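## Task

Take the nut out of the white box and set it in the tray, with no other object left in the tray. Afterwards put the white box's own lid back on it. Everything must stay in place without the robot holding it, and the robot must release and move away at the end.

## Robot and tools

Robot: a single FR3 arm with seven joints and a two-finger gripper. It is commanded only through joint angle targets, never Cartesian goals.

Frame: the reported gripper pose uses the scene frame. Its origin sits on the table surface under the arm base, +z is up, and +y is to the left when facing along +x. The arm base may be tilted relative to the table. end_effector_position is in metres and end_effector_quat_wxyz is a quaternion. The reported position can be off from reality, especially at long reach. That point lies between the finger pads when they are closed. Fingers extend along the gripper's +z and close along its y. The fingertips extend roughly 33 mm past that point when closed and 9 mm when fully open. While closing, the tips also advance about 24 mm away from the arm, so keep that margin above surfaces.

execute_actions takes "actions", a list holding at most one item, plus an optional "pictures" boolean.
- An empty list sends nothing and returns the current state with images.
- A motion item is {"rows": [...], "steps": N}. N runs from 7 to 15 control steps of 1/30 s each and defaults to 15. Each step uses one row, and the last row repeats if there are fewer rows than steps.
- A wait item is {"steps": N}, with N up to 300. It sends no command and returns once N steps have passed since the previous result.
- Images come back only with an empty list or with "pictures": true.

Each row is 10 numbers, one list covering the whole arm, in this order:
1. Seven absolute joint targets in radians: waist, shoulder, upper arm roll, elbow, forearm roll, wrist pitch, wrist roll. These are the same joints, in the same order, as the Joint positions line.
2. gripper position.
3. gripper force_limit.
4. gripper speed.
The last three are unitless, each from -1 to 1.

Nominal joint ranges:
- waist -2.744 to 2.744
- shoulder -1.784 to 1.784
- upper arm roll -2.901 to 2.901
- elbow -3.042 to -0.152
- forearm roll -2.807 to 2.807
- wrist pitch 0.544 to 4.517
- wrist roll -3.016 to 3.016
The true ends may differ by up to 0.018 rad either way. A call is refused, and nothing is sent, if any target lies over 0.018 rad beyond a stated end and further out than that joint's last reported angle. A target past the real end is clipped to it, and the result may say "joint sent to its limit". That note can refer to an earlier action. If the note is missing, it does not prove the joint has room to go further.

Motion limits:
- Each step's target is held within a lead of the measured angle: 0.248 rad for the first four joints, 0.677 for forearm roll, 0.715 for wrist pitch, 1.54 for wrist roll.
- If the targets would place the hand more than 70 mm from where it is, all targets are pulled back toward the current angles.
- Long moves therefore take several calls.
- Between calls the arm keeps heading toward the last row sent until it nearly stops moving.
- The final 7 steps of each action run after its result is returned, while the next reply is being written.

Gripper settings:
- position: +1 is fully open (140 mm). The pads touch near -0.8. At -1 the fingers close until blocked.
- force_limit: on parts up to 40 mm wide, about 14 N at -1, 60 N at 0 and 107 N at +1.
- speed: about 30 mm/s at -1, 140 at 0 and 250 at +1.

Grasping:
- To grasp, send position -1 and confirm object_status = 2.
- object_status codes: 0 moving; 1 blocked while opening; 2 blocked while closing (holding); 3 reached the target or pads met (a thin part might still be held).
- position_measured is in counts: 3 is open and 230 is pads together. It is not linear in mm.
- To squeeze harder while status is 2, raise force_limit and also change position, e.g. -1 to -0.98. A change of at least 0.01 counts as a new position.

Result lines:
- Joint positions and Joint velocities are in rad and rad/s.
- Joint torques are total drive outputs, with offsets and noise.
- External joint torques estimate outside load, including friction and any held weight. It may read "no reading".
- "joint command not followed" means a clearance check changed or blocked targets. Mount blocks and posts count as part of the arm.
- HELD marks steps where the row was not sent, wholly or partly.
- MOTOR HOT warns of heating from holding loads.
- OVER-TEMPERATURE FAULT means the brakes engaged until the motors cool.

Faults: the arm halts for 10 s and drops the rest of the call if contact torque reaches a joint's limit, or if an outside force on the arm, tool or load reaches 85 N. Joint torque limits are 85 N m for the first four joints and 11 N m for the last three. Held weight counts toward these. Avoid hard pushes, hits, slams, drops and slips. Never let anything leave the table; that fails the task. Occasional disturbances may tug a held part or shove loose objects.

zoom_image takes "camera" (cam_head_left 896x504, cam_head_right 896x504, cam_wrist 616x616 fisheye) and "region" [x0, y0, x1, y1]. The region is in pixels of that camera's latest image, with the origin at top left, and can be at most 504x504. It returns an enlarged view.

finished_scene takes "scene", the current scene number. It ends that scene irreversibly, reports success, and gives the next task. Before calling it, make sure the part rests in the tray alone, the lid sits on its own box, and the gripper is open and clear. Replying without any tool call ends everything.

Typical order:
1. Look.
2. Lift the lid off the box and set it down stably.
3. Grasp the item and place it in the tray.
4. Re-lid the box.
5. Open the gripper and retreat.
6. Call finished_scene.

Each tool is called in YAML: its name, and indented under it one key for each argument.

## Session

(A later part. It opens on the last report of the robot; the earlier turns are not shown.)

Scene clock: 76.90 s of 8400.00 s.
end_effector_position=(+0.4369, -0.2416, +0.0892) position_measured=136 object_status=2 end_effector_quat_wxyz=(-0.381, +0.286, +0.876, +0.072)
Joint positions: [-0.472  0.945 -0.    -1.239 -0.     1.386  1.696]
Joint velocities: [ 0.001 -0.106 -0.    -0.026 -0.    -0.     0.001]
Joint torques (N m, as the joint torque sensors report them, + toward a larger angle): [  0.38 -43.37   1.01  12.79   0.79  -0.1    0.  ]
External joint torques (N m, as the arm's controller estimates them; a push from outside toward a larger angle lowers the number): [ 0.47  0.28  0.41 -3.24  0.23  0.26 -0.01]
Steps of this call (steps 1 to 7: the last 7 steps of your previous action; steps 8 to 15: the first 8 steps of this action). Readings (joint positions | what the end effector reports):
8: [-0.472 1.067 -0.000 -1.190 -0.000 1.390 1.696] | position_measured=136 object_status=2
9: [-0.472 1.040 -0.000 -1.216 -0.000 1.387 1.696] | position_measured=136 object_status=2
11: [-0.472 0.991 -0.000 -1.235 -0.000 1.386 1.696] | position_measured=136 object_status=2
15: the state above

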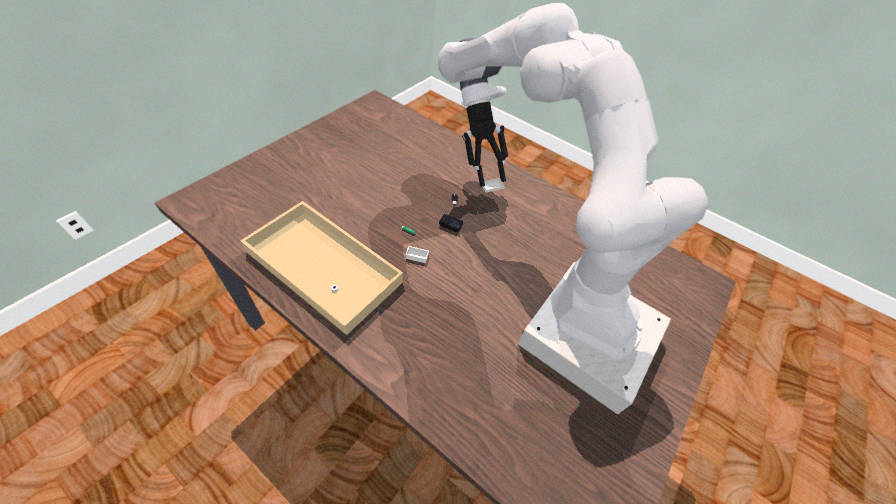

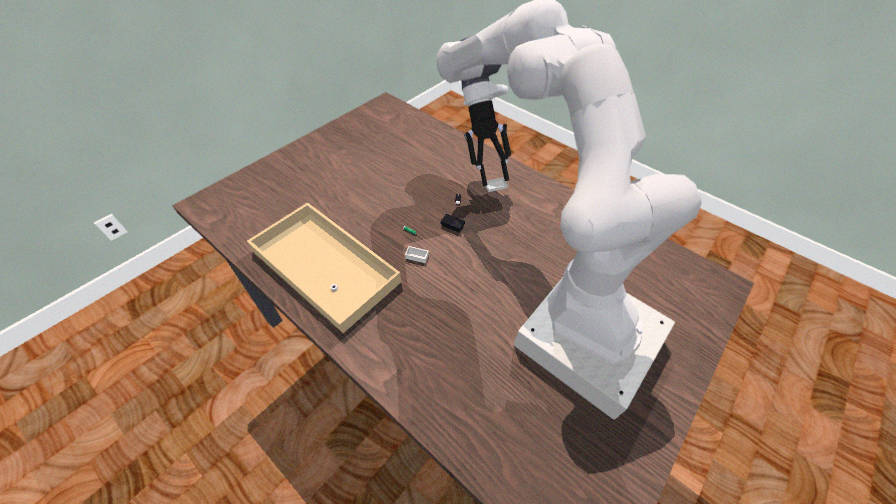

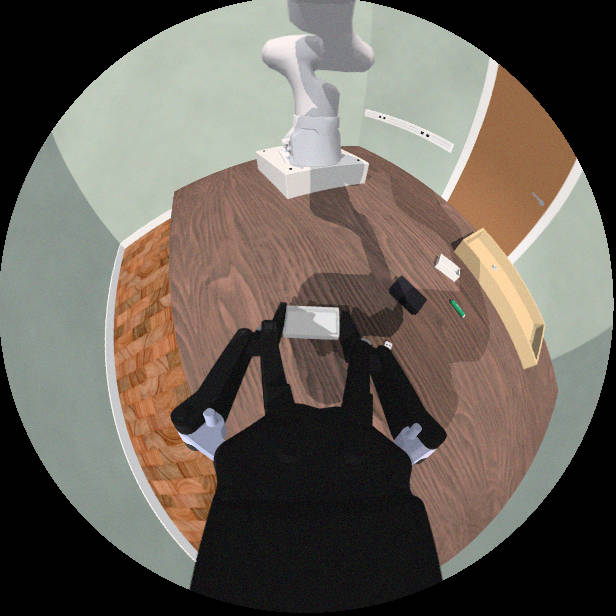

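execute_actions:
  actions:
    - {"rows":[[-0.4,0.6,0,-1.65,0,1.75,1.70,-1,-0.3,-0.3]],"steps":15}

execute_actions:
  actions:
    - {"rows":[[-0.3,0.32,0,-2.015,0,2.33,1.70,-1,-0.3,-0.3]],"steps":15}

execute_actions:
  actions:
    - {"rows":[[-0.2,0.3,0,-2.2,0,2.9,1.70,-1,-0.3,-0.3]],"steps":15}

execute_actions:
  actions:
    - {"rows":[[-0.1,0.3,0,-2.413,0,3.4,1.70,-1,-0.3,-0.3]],"steps":15}

execute_actions:
  actions:
    - {"rows":[[-0.05,0.55,0,-2.46,0,3.95,1.70,-1,-0.3,-0.3]],"steps":15}
  pictures: true

Scene clock: 77.53 s of 8400.00 s.
end_effector_position=(+0.4646, -0.2104, +0.1384) position_measured=136 object_status=2 end_effector_quat_wxyz=(-0.270, +0.262, +0.926, +0.041)
Joint positions: [-0.398  0.607  0.005 -1.614 -0.001  1.665  1.697]
Joint velocities: [ 0.091 -0.368  0.029 -0.279  0.     0.52   0.   ]
Joint torques (N m, as the joint torque sensors report them, + toward a larger angle): [ -4.54 -31.89  -5.18  10.79   1.     0.67   0.15]
External joint torques (N m, as the arm's controller estimates them; a push from outside toward a larger angle lowers the number): [ 2.6  -0.85 -0.24 -3.31  0.84  0.47  0.15]
Steps of this call (steps 1 to 7: the last 7 steps of your previous action; steps 8 to 11: the robot went on to your last target; steps 12 to 19: the first 8 steps of this action). Readings (joint positions | what the end effector reports):
12: [-0.467 0.920 -0.005 -1.302 -0.001 1.430 1.697] | position_measured=136 object_status=2
13: [-0.456 0.866 -0.008 -1.379 -0.001 1.480 1.697] | position_measured=136 object_status=2
15: [-0.430 0.737 -0.006 -1.522 -0.001 1.565 1.697] | position_measured=136 object_status=2
19: the state above

Scene clock: 78.03 s of 8400.00 s.
end_effector_position=(+0.5217, -0.1850, +0.1514) position_measured=136 object_status=2 end_effector_quat_wxyz=(-0.087, +0.230, +0.969, +0.008)
Joint positions: [-0.31   0.346  0.002 -1.967 -0.001  2.135  1.697]
Joint velocities: [ 0.244 -0.45   0.078 -0.533  0.001  1.167  0.001]
Joint torques (N m, as the joint torque sensors report them, + toward a larger angle): [ -6.02 -31.82  -5.78  16.83   0.9    2.49   0.  ]
External joint torques (N m, as the arm's controller estimates them; a push from outside toward a larger angle lowers the number): [ 1.1   0.17  0.1  -3.39  0.38  0.75  0.01]
Steps of this call (steps 1 to 7: the last 7 steps of your previous action; steps 8 to 15: the first 8 steps of this action). Readings (joint positions | what the end effector reports):
8: [-0.393 0.582 -0.003 -1.677 -0.001 1.768 1.697] | position_measured=136 object_status=2
9: [-0.384 0.552 -0.005 -1.718 -0.001 1.814 1.697] | position_measured=136 object_status=2
11: [-0.360 0.472 -0.007 -1.815 -0.001 1.925 1.697] | position_measured=136 object_status=2
15: the state above

Scene clock: 78.53 s of 8400.00 s.
end_effector_position=(+0.6124, -0.1472, +0.1405) position_measured=136 object_status=2 end_effector_quat_wxyz=(+0.115, +0.179, +0.977, -0.007)
Joint positions: [-0.206  0.306  0.003 -2.186 -0.001  2.72   1.697]
Joint velocities: [ 0.163 -0.001  0.042 -0.199  0.001  1.059 -0.001]
Joint torques (N m, as the joint torque sensors report them, + toward a larger angle): [ -3.53 -40.77  -4.71  19.22   0.87   3.72   0.07]
External joint torques (N m, as the arm's controller estimates them; a push from outside toward a larger angle lowers the number): [ 1.98  0.07 -0.04 -3.57  0.05  0.65  0.09]
Steps of this call (steps 1 to 7: the last 7 steps of your previous action; steps 8 to 15: the first 8 steps of this action). Readings (joint positions | what the end effector reports):
8: [-0.290 0.314 -0.004 -2.035 -0.001 2.339 1.697] | position_measured=136 object_status=2
9: [-0.277 0.308 -0.007 -2.068 -0.001 2.406 1.697] | position_measured=136 object_status=2
11: [-0.248 0.306 -0.006 -2.125 -0.001 2.529 1.697] | position_measured=136 object_status=2
15: the state above

Scene clock: 79.03 s of 8400.00 s.
end_effector_position=(+0.6480, -0.0817, +0.1493) position_measured=136 object_status=2 end_effector_quat_wxyz=(+0.280, +0.121, +0.952, -0.000)
Joint positions: [-0.099  0.306  0.006 -2.408 -0.     3.279  1.697]
Joint velocities: [ 0.027 -0.022 -0.    -0.075 -0.001  0.705 -0.   ]
Joint torques (N m, as the joint torque sensors report them, + toward a larger angle): [ -1.16 -37.4   -3.63  17.25   0.45   4.09   0.02]
External joint torques (N m, as the arm's controller estimates them; a push from outside toward a larger angle lowers the number): [ 2.38 -0.18  0.18 -2.09 -0.47  0.62  0.04]
Steps of this call (steps 1 to 7: the last 7 steps of your previous action; steps 8 to 15: the first 8 steps of this action). Readings (joint positions | what the end effector reports):
8: [-0.186 0.292 -0.008 -2.237 0.001 2.936 1.697] | position_measured=136 object_status=2
9: [-0.166 0.287 -0.011 -2.292 0.001 3.021 1.697] | position_measured=136 object_status=2
11: [-0.128 0.298 -0.003 -2.364 0.001 3.143 1.697] | position_measured=136 object_status=2
15: the state above

Scene clock: 79.53 s of 8400.00 s.
end_effector_position=(+0.6528, -0.0542, +0.1051) position_measured=136 object_status=2 end_effector_quat_wxyz=(+0.390, +0.096, +0.916, +0.007)
Joint positions: [-0.052  0.554  0.002 -2.465  0.001  3.819  1.697]
Joint velocities: [ 0.011  0.034  0.001  0.    -0.001  0.758  0.001]
Joint torques (N m, as the joint torque sensors report them, + toward a larger angle): [  0.92 -40.45  -1.16  14.04  -0.02   4.37   0.08]
External joint torques (N m, as the arm's controller estimates them; a push from outside toward a larger angle lowers the number): [ 2.01  1.85 -0.38 -1.66 -0.35  0.53  0.1 ]
Steps of this call (steps 1 to 7: the last 7 steps of your previous action; steps 8 to 15: the first 8 steps of this action). Readings (joint positions | what the end effector reports):
8: [-0.092 0.330 -0.003 -2.409 0.000 3.454 1.697] | position_measured=136 object_status=2
9: [-0.082 0.390 -0.004 -2.414 0.001 3.548 1.697] | position_measured=136 object_status=2
11: [-0.064 0.492 -0.001 -2.442 0.001 3.676 1.697] | position_measured=136 object_status=2
15: the state above

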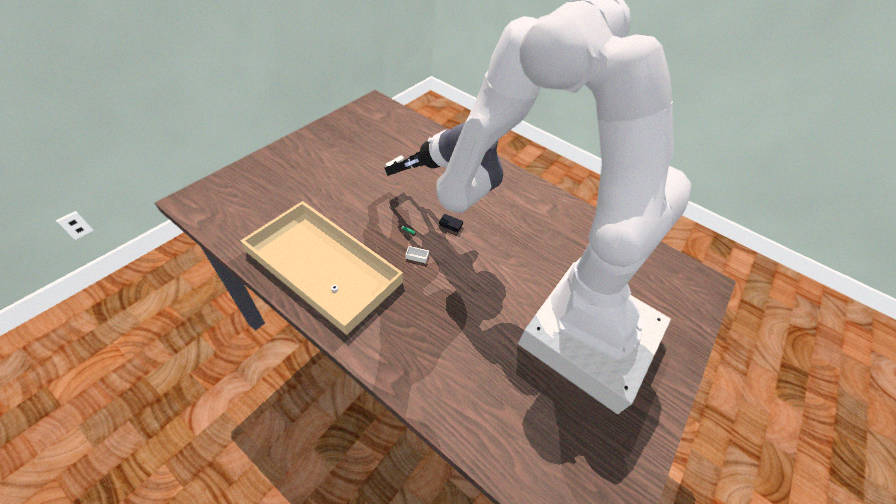

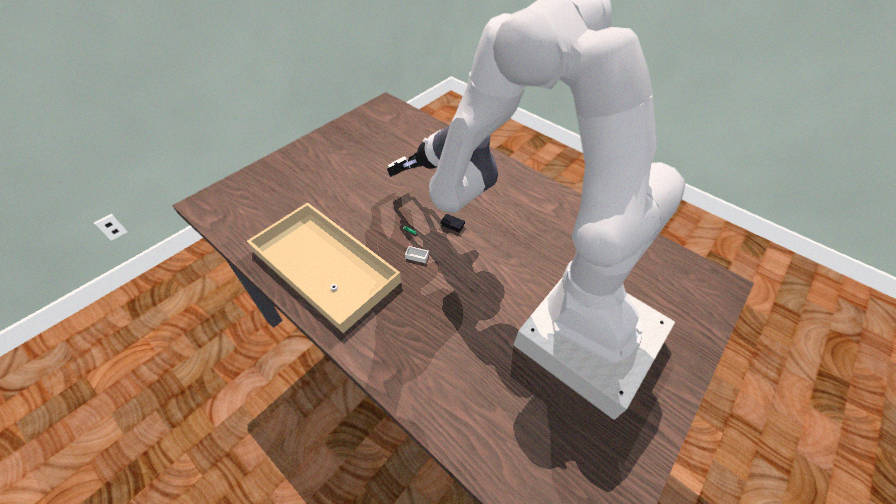

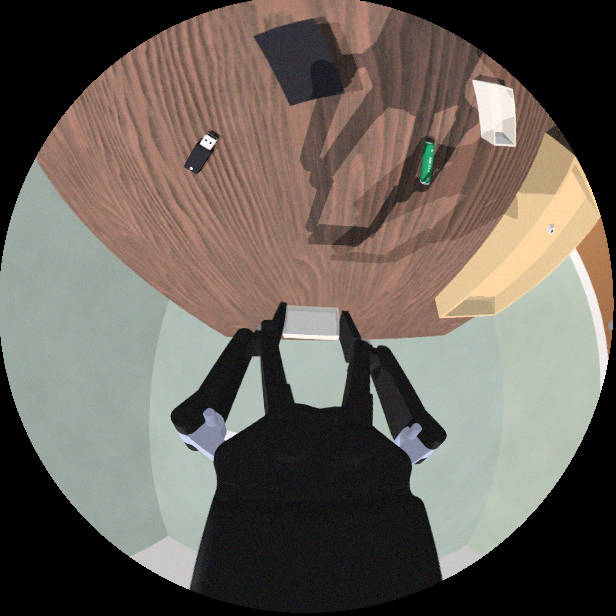

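execute_actions:
  actions:
    - {"rows":[[-0.05,0.75,0,-2.47,0,4.25,1.70,-1,-0.3,-0.3]],"steps":15}

execute_actions:
  actions:
    - {"rows":[[-0.05,0.92,0,-2.47,0,4.45,1.70,-1,-0.3,-0.3]],"steps":15}

execute_actions:
  actions: []

Scene clock: 81.13 s of 8400.00 s.
end_effector_position=(+0.6346, -0.0532, +0.0825) position_measured=136 object_status=2 end_effector_quat_wxyz=(+0.460, +0.093, +0.883, +0.009)
Joint positions: [-0.051  0.752  0.001 -2.474  0.001  4.18   1.697]
Joint velocities: [ 0.     0.025  0.001 -0.002 -0.001  0.396  0.001]
Joint torques (N m, as the joint torque sensors report them, + toward a larger angle): [  1.81 -38.53  -0.3    8.5   -0.17   4.2    0.05]
External joint torques (N m, as the arm's controller estimates them; a push from outside toward a larger angle lowers the number): [ 1.77  1.65 -1.05 -1.19 -0.08  0.6   0.07]
Steps of this call (steps 1 to 7: the last 7 steps of your previous action; steps 8 to 30: the robot went on to your last target; steps 31 to 40: nothing new was sent; steps 41 to 48: the first 8 steps of this action). Readings (joint positions | what the end effector reports):
41: [-0.051 0.576 0.001 -2.454 0.001 3.994 1.697] | position_measured=136 object_status=2
42: [-0.051 0.624 0.001 -2.452 0.001 4.043 1.697] | position_measured=136 object_status=2
44: [-0.051 0.705 0.001 -2.464 0.001 4.107 1.697] | position_measured=136 object_status=2
48: the state above

Scene clock: 81.63 s of 8400.00 s.
end_effector_position=(+0.5996, -0.0504, +0.0467) position_measured=136 object_status=2 end_effector_quat_wxyz=(+0.483, +0.092, +0.871, +0.009)
Joint positions: [-0.051  0.92   0.001 -2.473  0.001  4.399  1.697]
Joint velocities: [-0.001  0.026  0.    -0.     0.001  0.285  0.   ]
Joint torques (N m, as the joint torque sensors report them, + toward a larger angle): [  1.36 -37.    -0.48   5.24  -0.26   3.95   0.07]
External joint torques (N m, as the arm's controller estimates them; a push from outside toward a larger angle lowers the number): [ 1.48  1.41 -1.19 -0.12 -0.06  0.47  0.09]
Steps of this call (steps 1 to 7: the last 7 steps of your previous action; steps 8 to 15: the first 8 steps of this action). Readings (joint positions | what the end effector reports):
8: [-0.051 0.772 0.001 -2.464 0.001 4.266 1.697] | position_measured=136 object_status=2
9: [-0.051 0.813 0.001 -2.460 0.001 4.301 1.697] | position_measured=136 object_status=2
11: [-0.051 0.882 0.001 -2.468 0.001 4.347 1.697] | position_measured=136 object_status=2
15: the state above

Scene clock: 81.87 s of 8400.00 s.
end_effector_position=(+0.6034, -0.0507, +0.0585) position_measured=136 object_status=2 end_effector_quat_wxyz=(+0.499, +0.091, +0.862, +0.010)
Joint positions: [-0.051  0.921  0.001 -2.472  0.001  4.436  1.697]
Joint velocities: [ 0.001 -0.002  0.001  0.002 -0.     0.073  0.001]
Joint torques (N m, as the joint torque sensors report them, + toward a larger angle): [  1.24 -35.92   0.25   5.03  -0.22   3.74   0.1 ]
External joint torques (N m, as the arm's controller estimates them; a push from outside toward a larger angle lowers the number): [ 1.24  0.03 -0.54  1.19  0.    0.45  0.12]
Kept back: nothing.
Steps of this call (steps 1 to 7: the last 7 steps of your previous action). Readings (joint positions | what the end effector reports):
1: [-0.051 0.921 0.001 -2.473 0.001 4.408 1.697] | position_measured=136 object_status=2
2: [-0.051 0.921 0.001 -2.473 0.001 4.415 1.697] | position_measured=136 object_status=2
4: [-0.051 0.921 0.001 -2.472 0.001 4.426 1.697] | position_measured=136 object_status=2
7: the state above

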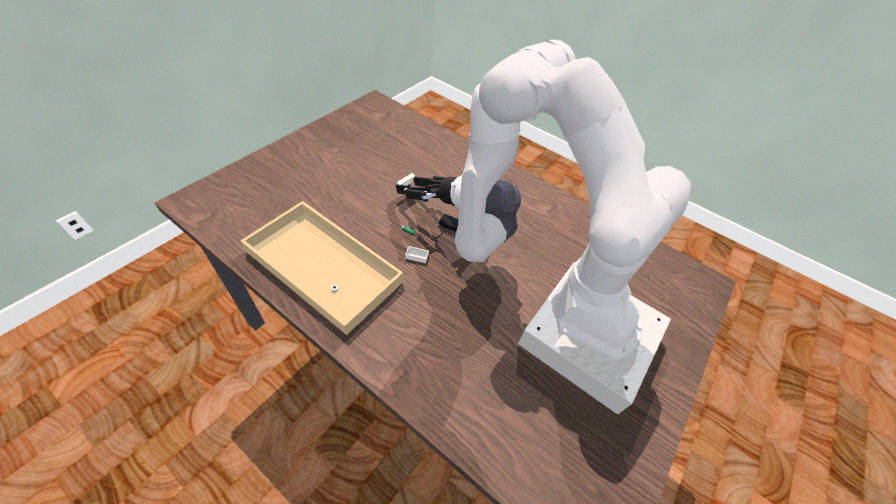

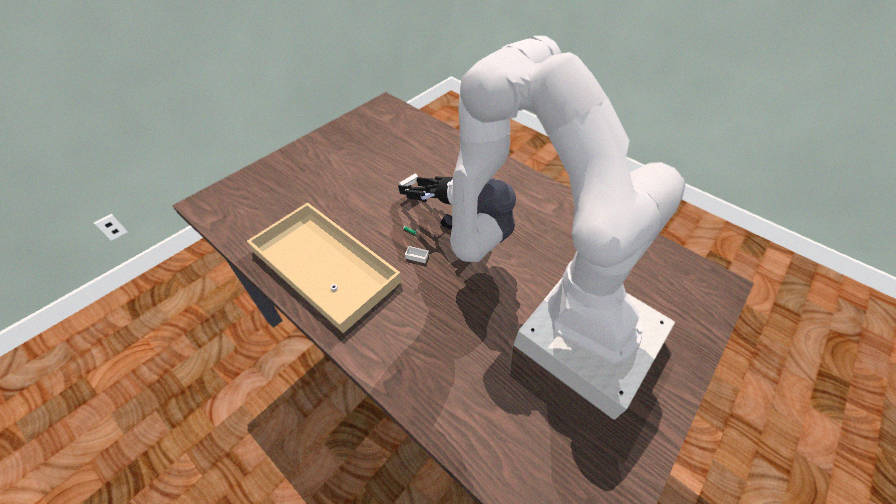

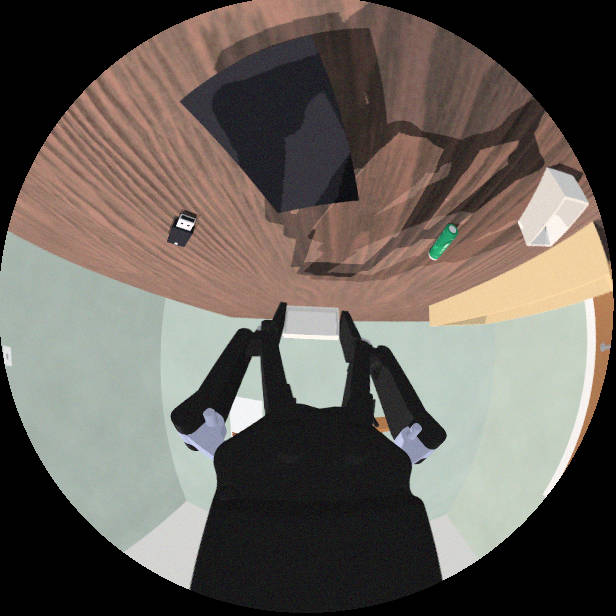

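execute_actions:
  actions:
    - {"rows":[[-0.05,0.955,0,-2.47,0,4.5,1.70,-1,-0.3,-0.3]],"steps":12}

execute_actions:
  actions:
    - {"rows":[[-0.05,0.955,0,-2.47,0,4.5,1.70,0.2,-0.3,-0.5]],"steps":15}
  pictures: true

Scene clock: 82.37 s of 8400.00 s.
end_effector_position=(+0.5974, -0.0502, +0.0546) position_measured=136 object_status=2 end_effector_quat_wxyz=(+0.505, +0.090, +0.858, +0.010)
Joint positions: [-0.051  0.95   0.001 -2.47   0.001  4.477  1.697]
Joint velocities: [-0.     0.086 -0.001 -0.001  0.     0.113 -0.   ]
Joint torques (N m, as the joint torque sensors report them, + toward a larger angle): [  1.41 -37.19  -0.47   2.25  -0.29   3.89   0.11]
External joint torques (N m, as the arm's controller estimates them; a push from outside toward a larger angle lowers the number): [ 1.55  1.1  -1.17 -2.1  -0.07  0.41  0.13]
Steps of this call (steps 1 to 10: the robot went on to your last target; steps 11 to 15: the first 5 steps of this action). Readings (joint positions | what the end effector reports):
11: [-0.051 0.925 0.001 -2.470 0.001 4.454 1.697] | position_measured=136 object_status=2
12: [-0.051 0.933 0.001 -2.470 0.001 4.462 1.697] | position_measured=136 object_status=2
14: [-0.051 0.947 0.001 -2.470 0.001 4.473 1.697] | position_measured=136 object_status=2
15: the state above

Scene clock: 82.87 s of 8400.00 s.
end_effector_position=(+0.5977, -0.0502, +0.0587) position_measured=105 object_status=0 end_effector_quat_wxyz=(+0.512, +0.090, +0.854, +0.010)
Joint positions: [-0.051  0.954  0.001 -2.47   0.001  4.496  1.697]
Joint velocities: [-0.001 -0.001 -0.001  0.001  0.     0.006  0.001]
Joint torques (N m, as the joint torque sensors report them, + toward a larger angle): [  1.53 -34.61  -0.32   1.99  -0.27   3.63   0.05]
External joint torques (N m, as the arm's controller estimates them; a push from outside toward a larger angle lowers the number): [ 1.72  1.11 -0.94 -1.14 -0.06  0.34  0.07]
Steps of this call (steps 1 to 7: the last 7 steps of your previous action; steps 8 to 15: the first 8 steps of this action). Readings (joint positions | what the end effector reports):
8: [-0.051 0.954 0.001 -2.470 0.001 4.493 1.697] | position_measured=136 object_status=0
9: [-0.051 0.954 0.001 -2.470 0.001 4.494 1.697] | position_measured=136 object_status=0
11: [-0.051 0.954 0.001 -2.470 0.001 4.495 1.697] | position_measured=124 object_status=0
15: the state above

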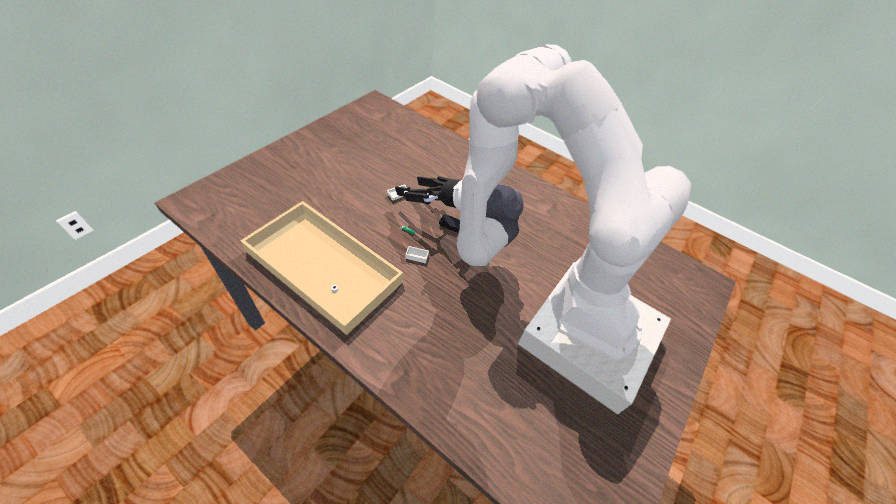

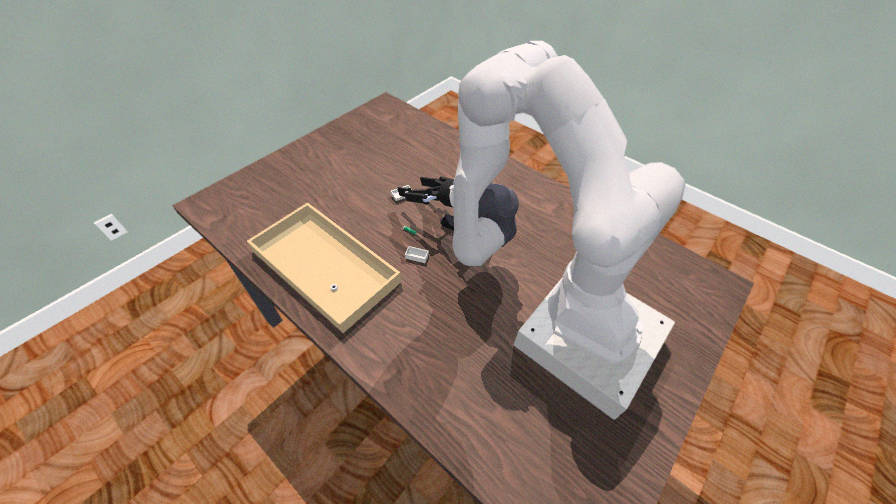

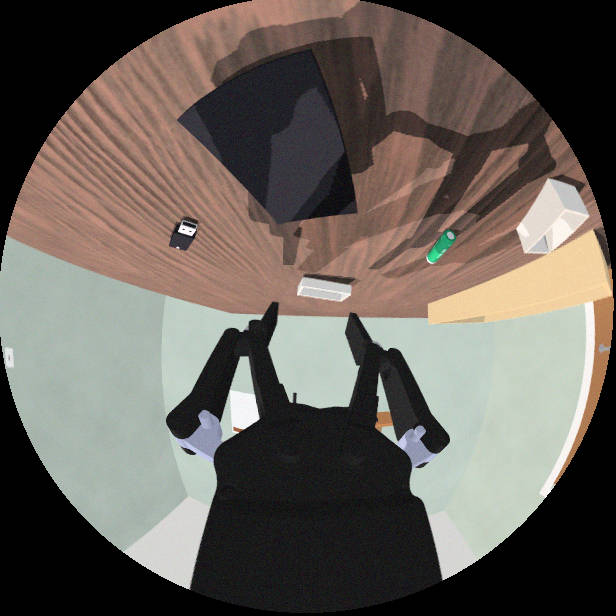

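Retreat to a vertical view above.

execute_actions:
  actions:
    - {"rows":[[-0.05,0.6,0,-2.46,0,4.0,1.70,0.2,-0.3,-0.5]],"steps":15}

execute_actions:
  actions:
    - {"rows":[[-0.05,0.35,0,-2.35,0,3.3,1.6,0.2,-0.3,-0.5]],"steps":15}

execute_actions:
  actions:
    - {"rows":[[-0.05,0.38,0,-2.0,0,2.4,1.57,0.2,-0.3,-0.5]],"steps":15}

execute_actions:
  actions:
    - {"steps":20}
  pictures: true

Scene clock: 83.43 s of 8400.00 s.
end_effector_position=(+0.6809, -0.0570, +0.1679) position_measured=104 object_status=3 end_effector_quat_wxyz=(+0.506, +0.090, +0.858, +0.010)
Joint positions: [-0.051  0.605  0.001 -2.451  0.001  4.114  1.697]
Joint velocities: [ 0.001 -0.294 -0.001  0.001  0.001 -0.626  0.   ]
Joint torques (N m, as the joint torque sensors report them, + toward a larger angle): [  1.65 -25.39  -0.14   4.66   0.09   1.68   0.02]
External joint torques (N m, as the arm's controller estimates them; a push from outside toward a larger angle lowers the number): [ 1.81 -2.   -0.46  0.79  0.02 -0.45  0.03]
Steps of this call (steps 1 to 7: the last 7 steps of your previous action; steps 8 to 9: the robot went on to your last target; steps 10 to 17: the first 8 steps of this action). Readings (joint positions | what the end effector reports):
10: [-0.051 0.932 0.001 -2.476 0.001 4.429 1.697] | position_measured=104 object_status=3
11: [-0.051 0.874 0.001 -2.480 0.001 4.346 1.697] | position_measured=104 object_status=3
13: [-0.051 0.741 0.001 -2.470 0.001 4.236 1.697] | position_measured=104 object_status=3
17: the state above

Scene clock: 83.93 s of 8400.00 s.
end_effector_position=(+0.7099, -0.0593, +0.2047) position_measured=104 object_status=3 end_effector_quat_wxyz=(+0.379, +0.072, +0.922, -0.003)
Joint positions: [-0.051  0.345  0.001 -2.344  0.001  3.465  1.643]
Joint velocities: [-0.    -0.104  0.001  0.013 -0.001 -0.935 -0.132]
Joint torques (N m, as the joint torque sensors report them, + toward a larger angle): [  1.65 -27.22  -0.34  12.21   0.37   1.82  -0.31]
External joint torques (N m, as the arm's controller estimates them; a push from outside toward a larger angle lowers the number): [ 1.83 -0.46 -0.47  0.24  0.05 -0.65 -0.3 ]
Steps of this call (steps 1 to 7: the last 7 steps of your previous action; steps 8 to 15: the first 8 steps of this action). Readings (joint positions | what the end effector reports):
8: [-0.051 0.582 0.001 -2.445 0.001 3.933 1.689] | position_measured=104 object_status=3
9: [-0.051 0.535 0.001 -2.424 0.001 3.812 1.680] | position_measured=104 object_status=3
11: [-0.051 0.426 0.001 -2.379 0.001 3.645 1.665] | position_measured=104 object_status=3
15: the state above

Scene clock: 84.43 s of 8400.00 s.
end_effector_position=(+0.6824, -0.0568, +0.1660) position_measured=104 object_status=3 end_effector_quat_wxyz=(+0.140, +0.054, +0.989, -0.005)
Joint positions: [-0.051  0.371  0.001 -2.026  0.     2.677  1.596]
Joint velocities: [-0.    -0.    -0.001  0.299  0.002 -1.314 -0.061]
Joint torques (N m, as the joint torque sensors report them, + toward a larger angle): [  1.28 -36.12  -0.62  17.39   0.64   1.95  -0.1 ]
External joint torques (N m, as the arm's controller estimates them; a push from outside toward a larger angle lowers the number): [ 1.35 -0.53 -0.89  0.28  0.15 -0.55 -0.1 ]
Steps of this call (steps 1 to 7: the last 7 steps of your previous action; steps 8 to 15: the first 8 steps of this action). Readings (joint positions | what the end effector reports):
8: [-0.051 0.361 0.001 -2.305 0.000 3.244 1.618] | position_measured=104 object_status=3
9: [-0.051 0.376 0.001 -2.231 0.000 3.118 1.613] | position_measured=104 object_status=3
11: [-0.051 0.382 0.001 -2.112 0.000 2.906 1.606] | position_measured=104 object_status=3
15: the state above

Scene clock: 85.10 s of 8400.00 s.
end_effector_position=(+0.6121, -0.0510, +0.1351) position_measured=104 object_status=3 end_effector_quat_wxyz=(+0.014, +0.044, +0.999, -0.002)
Joint positions: [-0.051  0.379  0.001 -2.002  0.     2.408  1.576]
Joint velocities: [-0.001 -0.    -0.001  0.001 -0.001 -0.031 -0.009]
Joint torques (N m, as the joint torque sensors report them, + toward a larger angle): [  0.93 -40.49  -0.02  20.75   0.7    2.1   -0.29]
External joint torques (N m, as the arm's controller estimates them; a push from outside toward a larger angle lowers the number): [ 1.    0.9  -0.31 -0.67  0.13 -0.41 -0.29]
Kept back: nothing.
Steps of this call (steps 1 to 7: the last 7 steps of your previous action; steps 8 to 20: the robot went on to your last target). Readings (joint positions | what the end effector reports):
1: [-0.051 0.372 0.001 -2.017 0.000 2.633 1.594] | position_measured=104 object_status=3
2: [-0.051 0.372 0.001 -2.011 0.000 2.593 1.592] | position_measured=104 object_status=3
4: [-0.051 0.375 0.001 -2.006 0.000 2.531 1.588] | position_measured=104 object_status=3
8: [-0.051 0.379 0.001 -2.004 0.000 2.460 1.583] | position_measured=104 object_status=3
20: the state above

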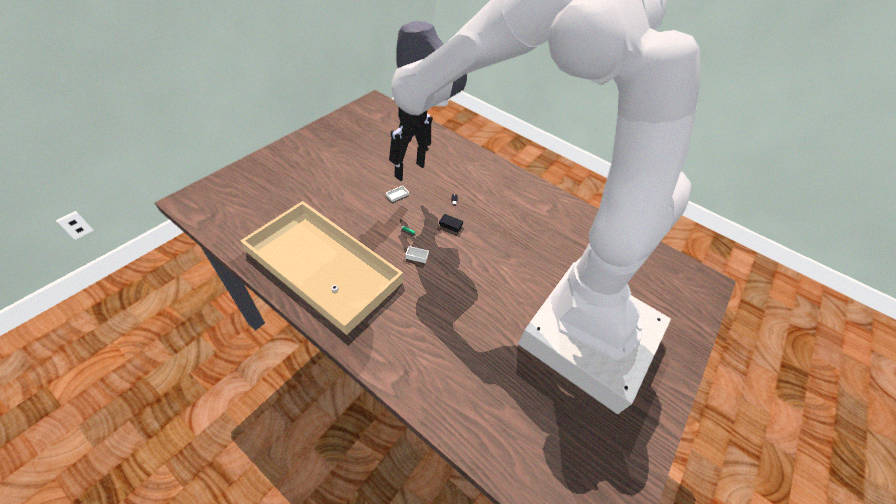

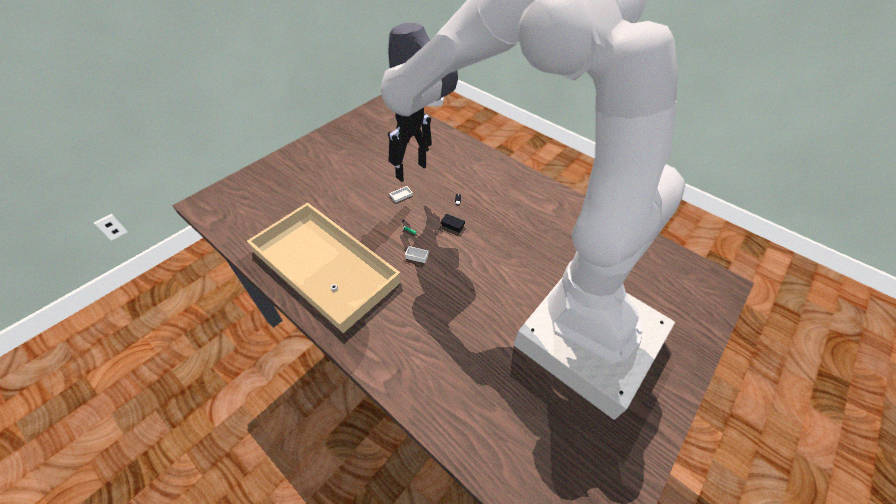

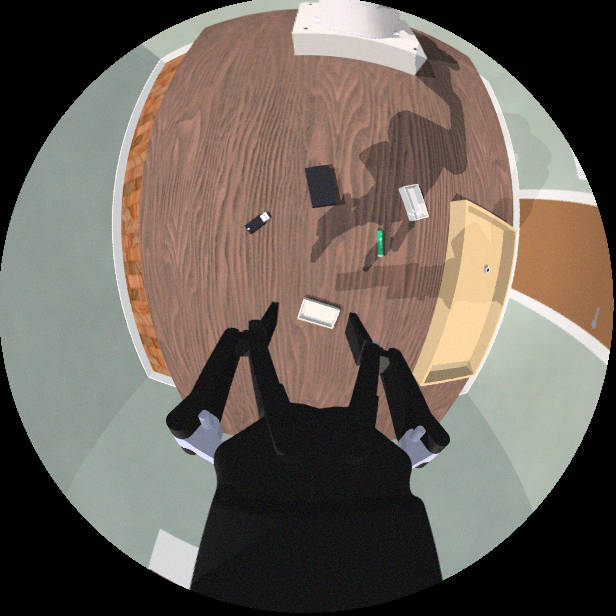

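zoom_image:
  camera: "cam_wrist"
  region: [270,270,370,350]

zoom_image:
  camera: "cam_head_left"
  region: [370,170,470,270]

Region (270, 270, 370, 350) of cam_wrist's 616x616 image, scaled by 5.040, with more detail than that image has; it fills the top 403 rows of this view, and the rest is white.

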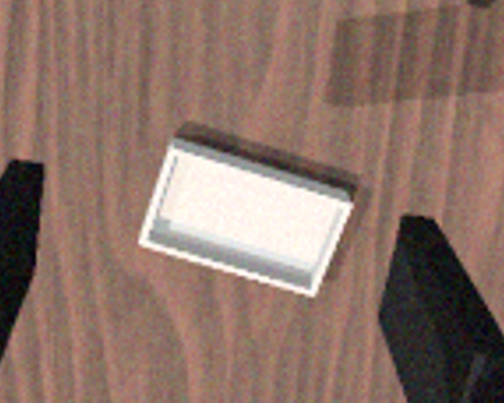

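Region (370, 170, 470, 270) of cam_head_left's 896x504 image, scaled by 5.040, with more detail than that image has.

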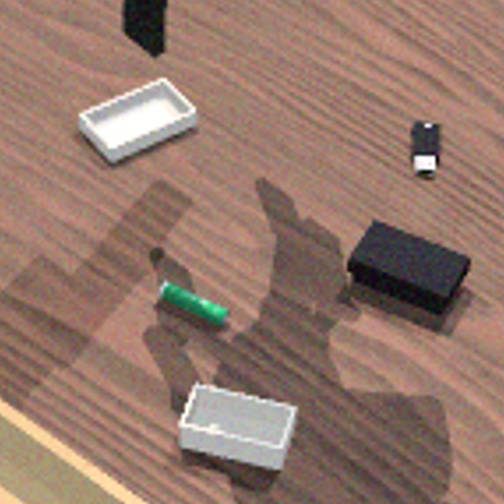

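execute_actions:
  actions:
    - {"rows":[[-0.035,0.55,0,-1.86,0,2.41,1.87,0.25,-0.3,0]],"steps":15}

execute_actions:
  actions:
    - {"rows":[[-0.035,0.63,0,-1.846,0,2.476,1.87,0.25,-0.3,0]],"steps":15}

execute_actions:
  actions: []

Scene clock: 88.30 s of 8400.00 s.
end_effector_position=(+0.6323, -0.0444, +0.0812) position_measured=98 object_status=3 end_effector_quat_wxyz=(-0.007, +0.120, +0.993, -0.002)
Joint positions: [-0.037  0.551 -0.    -1.872  0.     2.408  1.742]
Joint velocities: [ 0.008  0.089 -0.     0.063 -0.     0.     0.413]
Joint torques (N m, as the joint torque sensors report them, + toward a larger angle): [  1.17 -50.22  -0.18  24.49   0.77   2.8    0.25]
External joint torques (N m, as the arm's controller estimates them; a push from outside toward a larger angle lowers the number): [ 1.89  1.56 -0.04  0.56  0.17 -0.15  0.25]
Steps of this call (steps 1 to 30: the robot went on to your last target; steps 31 to 88: nothing new was sent; steps 89 to 96: the first 8 steps of this action). Readings (joint positions | what the end effector reports):
89: [-0.049 0.405 -0.000 -1.967 0.000 2.400 1.598] | position_measured=104 object_status=0
90: [-0.047 0.447 -0.001 -1.924 0.000 2.405 1.625] | position_measured=99 object_status=0
92: [-0.041 0.507 -0.001 -1.887 0.000 2.408 1.673] | position_measured=98 object_status=0
96: the state above

Scene clock: 88.80 s of 8400.00 s.
end_effector_position=(+0.6330, -0.0445, +0.0426) position_measured=98 object_status=3 end_effector_quat_wxyz=(-0.011, +0.170, +0.985, -0.002)
Joint positions: [-0.037  0.632 -0.    -1.849  0.     2.458  1.843]
Joint velocities: [ 0.001  0.034 -0.001 -0.     0.     0.077  0.08 ]
Joint torques (N m, as the joint torque sensors report them, + toward a larger angle): [  1.58 -49.18   0.53  20.4    0.66   3.13   0.12]
External joint torques (N m, as the arm's controller estimates them; a push from outside toward a larger angle lowers the number): [ 1.68  2.05  0.01 -2.42  0.11  0.42  0.12]
Steps of this call (steps 1 to 7: the last 7 steps of your previous action; steps 8 to 15: the first 8 steps of this action). Readings (joint positions | what the end effector reports):
8: [-0.037 0.560 -0.000 -1.855 0.000 2.418 1.815] | position_measured=98 object_status=3
9: [-0.037 0.576 -0.000 -1.848 0.000 2.430 1.820] | position_measured=98 object_status=3
11: [-0.037 0.607 -0.000 -1.847 0.000 2.445 1.829] | position_measured=98 object_status=3
15: the state above

Scene clock: 89.03 s of 8400.00 s.
end_effector_position=(+0.6377, -0.0448, +0.0446) position_measured=98 object_status=3 end_effector_quat_wxyz=(-0.004, +0.176, +0.984, -0.002)
Joint positions: [-0.037  0.631 -0.    -1.848  0.     2.47   1.855]
Joint velocities: [ 0.    -0.003 -0.001  0.002 -0.002  0.025  0.037]
Joint torques (N m, as the joint torque sensors report them, + toward a larger angle): [  1.46 -46.23  -0.66  19.57   0.59   2.87   0.15]
External joint torques (N m, as the arm's controller estimates them; a push from outside toward a larger angle lowers the number): [ 1.65  0.26 -1.07 -0.41  0.07  0.49  0.15]
Kept back: nothing.
Steps of this call (steps 1 to 7: the last 7 steps of your previous action). Readings (joint positions | what the end effector reports):
1: [-0.037 0.633 -0.000 -1.849 0.000 2.461 1.845] | position_measured=98 object_status=3
2: [-0.037 0.633 -0.000 -1.849 0.000 2.463 1.847] | position_measured=98 object_status=3
4: [-0.037 0.632 -0.000 -1.848 0.000 2.467 1.851] | position_measured=98 object_status=3
7: the state above

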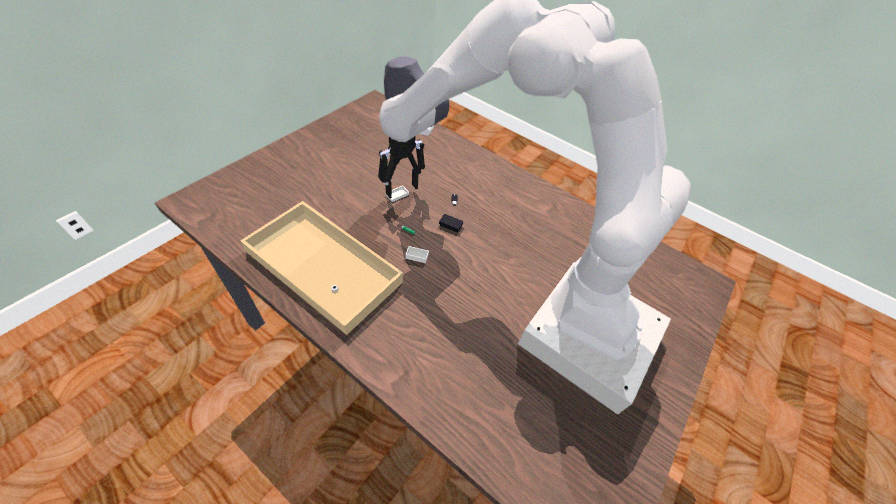

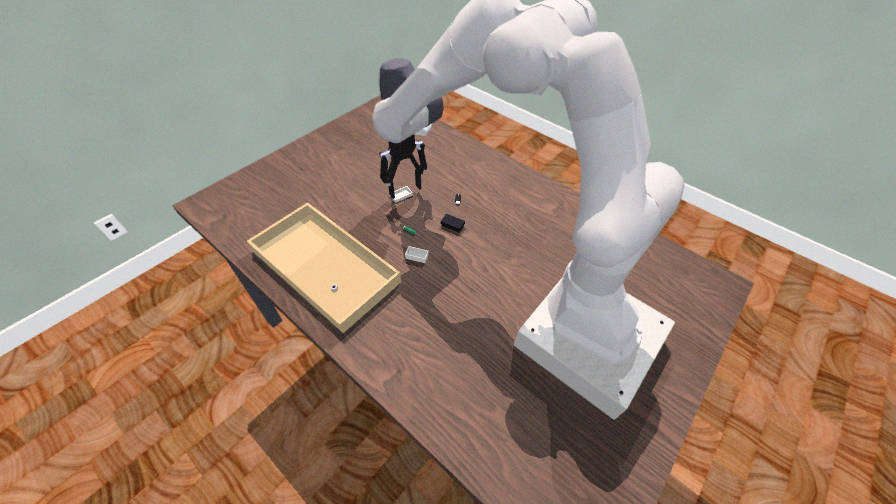

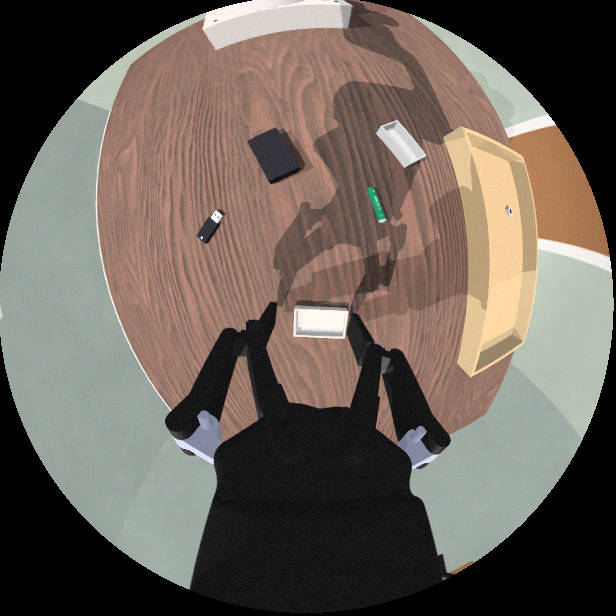

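execute_actions:
  actions:
    - {"rows":[[-0.027,0.652,0,-1.846,0,2.498,1.87,0.25,-0.3,0]],"steps":12}

execute_actions:
  actions:
    - {"rows":[[-0.027,0.652,0,-1.846,0,2.498,1.87,-1,-0.3,0]],"steps":15}

execute_actions:
  actions:
    - {"rows":[[-0.027,0.645,0,-1.846,0,2.49,1.6,-1,-0.3,0]],"steps":15}

execute_actions:
  actions:
    - {"steps":10}
  pictures: true

Scene clock: 91.23 s of 8400.00 s.
end_effector_position=(+0.6384, -0.0411, +0.0361) position_measured=98 object_status=3 end_effector_quat_wxyz=(-0.002, +0.179, +0.984, -0.002)
Joint positions: [-0.031  0.648 -0.    -1.846  0.     2.487  1.867]
Joint velocities: [0.029 0.074 0.001 0.    0.    0.042 0.001]
Joint torques (N m, as the joint torque sensors report them, + toward a larger angle): [  0.85 -47.31   0.61  18.58   0.57   3.01   0.07]
External joint torques (N m, as the arm's controller estimates them; a push from outside toward a larger angle lowers the number): [ 1.9   1.87  0.86 -2.43  0.03  0.43  0.08]
Steps of this call (steps 1 to 30: the robot went on to your last target; steps 31 to 61: nothing new was sent; steps 62 to 66: the first 5 steps of this action). Readings (joint positions | what the end effector reports):
62: [-0.036 0.633 -0.001 -1.847 0.000 2.477 1.867] | position_measured=98 object_status=3
63: [-0.035 0.637 -0.001 -1.846 0.000 2.481 1.867] | position_measured=98 object_status=3
65: [-0.032 0.645 -0.001 -1.846 0.000 2.486 1.867] | position_measured=98 object_status=3
66: the state above

Scene clock: 91.73 s of 8400.00 s.
end_effector_position=(+0.6405, -0.0402, +0.0356) position_measured=135 object_status=0 end_effector_quat_wxyz=(+0.001, +0.178, +0.984, -0.001)
Joint positions: [-0.029  0.65  -0.    -1.846  0.     2.495  1.867]
Joint velocities: [-0.001  0.004  0.001  0.     0.001  0.    -0.   ]
Joint torques (N m, as the joint torque sensors report them, + toward a larger angle): [  2.62 -46.32   0.41  18.31   0.59   2.85   0.16]
External joint torques (N m, as the arm's controller estimates them; a push from outside toward a larger angle lowers the number): [ 2.64  0.45 -0.16 -1.48  0.08  0.45  0.16]
Steps of this call (steps 1 to 7: the last 7 steps of your previous action; steps 8 to 15: the first 8 steps of this action). Readings (joint positions | what the end effector reports):
8: [-0.029 0.652 -0.000 -1.846 0.000 2.494 1.867] | position_measured=98 object_status=0
9: [-0.029 0.652 -0.000 -1.846 0.000 2.494 1.867] | position_measured=103 object_status=0
11: [-0.029 0.652 -0.000 -1.846 0.000 2.495 1.867] | position_measured=119 object_status=0
15: the state above

Scene clock: 92.23 s of 8400.00 s.
end_effector_position=(+0.6412, -0.0402, +0.0378) position_measured=135 object_status=2 end_effector_quat_wxyz=(+0.001, +0.103, +0.995, -0.001)
Joint positions: [-0.029  0.646 -0.    -1.846  0.     2.493  1.716]
Joint velocities: [-0.001  0.    -0.     0.001 -0.001 -0.003 -0.371]
Joint torques (N m, as the joint torque sensors report them, + toward a larger angle): [  1.95 -46.88   0.96  18.68   0.61   2.08  -0.33]
External joint torques (N m, as the arm's controller estimates them; a push from outside toward a larger angle lowers the number): [ 2.19 -0.25  0.58 -1.12  0.1  -0.33 -0.33]
Steps of this call (steps 1 to 7: the last 7 steps of your previous action; steps 8 to 15: the first 8 steps of this action). Readings (joint positions | what the end effector reports):
8: [-0.029 0.650 -0.000 -1.846 0.000 2.495 1.845] | position_measured=135 object_status=2
9: [-0.029 0.649 -0.000 -1.846 0.000 2.494 1.820] | position_measured=135 object_status=2
11: [-0.029 0.648 -0.000 -1.846 0.000 2.494 1.777] | position_measured=135 object_status=2
15: the state above

Scene clock: 92.57 s of 8400.00 s.
end_effector_position=(+0.6410, -0.0402, +0.0378) position_measured=135 object_status=2 end_effector_quat_wxyz=(+0.001, +0.066, +0.998, -0.001)
Joint positions: [-0.029  0.646 -0.    -1.846  0.     2.493  1.641]
Joint velocities: [-0.001 -0.    -0.     0.    -0.    -0.001 -0.124]
Joint torques (N m, as the joint torque sensors report them, + toward a larger angle): [  1.79 -47.64  -0.24  18.66   0.6    2.05  -0.31]
External joint torques (N m, as the arm's controller estimates them; a push from outside toward a larger angle lowers the number): [ 1.86 -0.7  -0.75 -1.32  0.1  -0.39 -0.31]
Kept back: nothing.
Steps of this call (steps 1 to 7: the last 7 steps of your previous action; steps 8 to 10: the robot went on to your last target). Readings (joint positions | what the end effector reports):
1: [-0.029 0.646 -0.000 -1.846 0.000 2.493 1.704] | position_measured=135 object_status=2
2: [-0.029 0.646 -0.000 -1.846 0.000 2.493 1.693] | position_measured=135 object_status=2
4: [-0.029 0.646 -0.000 -1.846 0.000 2.493 1.676] | position_measured=135 object_status=2
8: [-0.029 0.646 -0.000 -1.846 0.000 2.493 1.650] | position_measured=135 object_status=2
10: the state above

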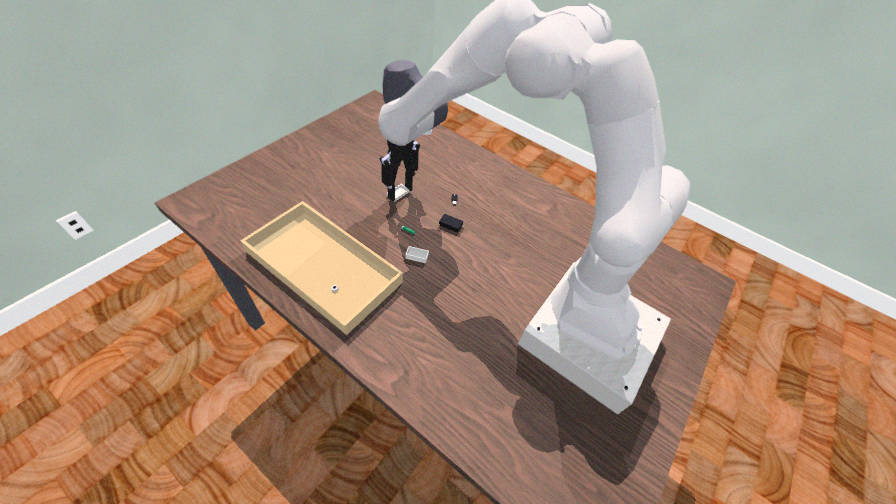

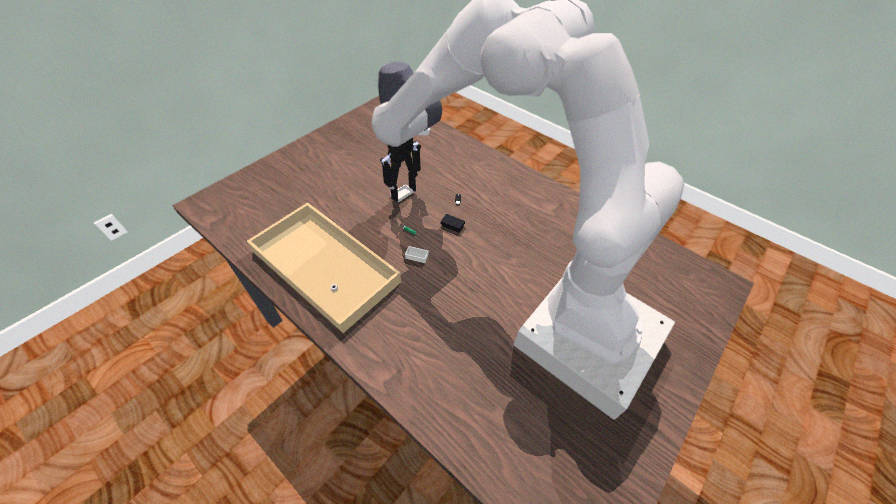

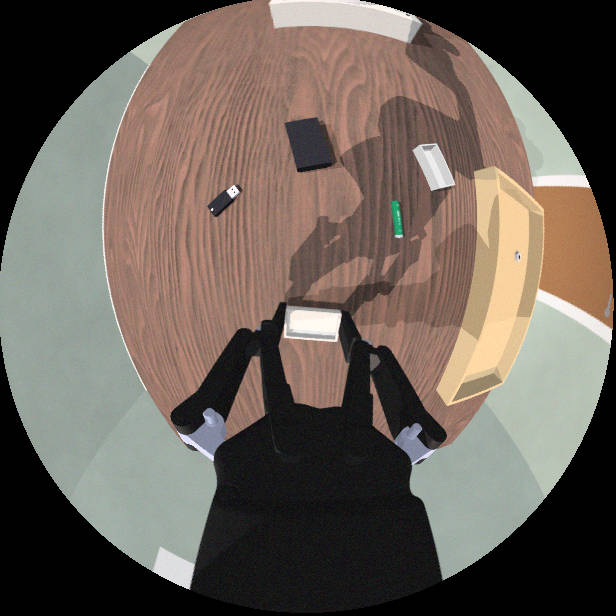

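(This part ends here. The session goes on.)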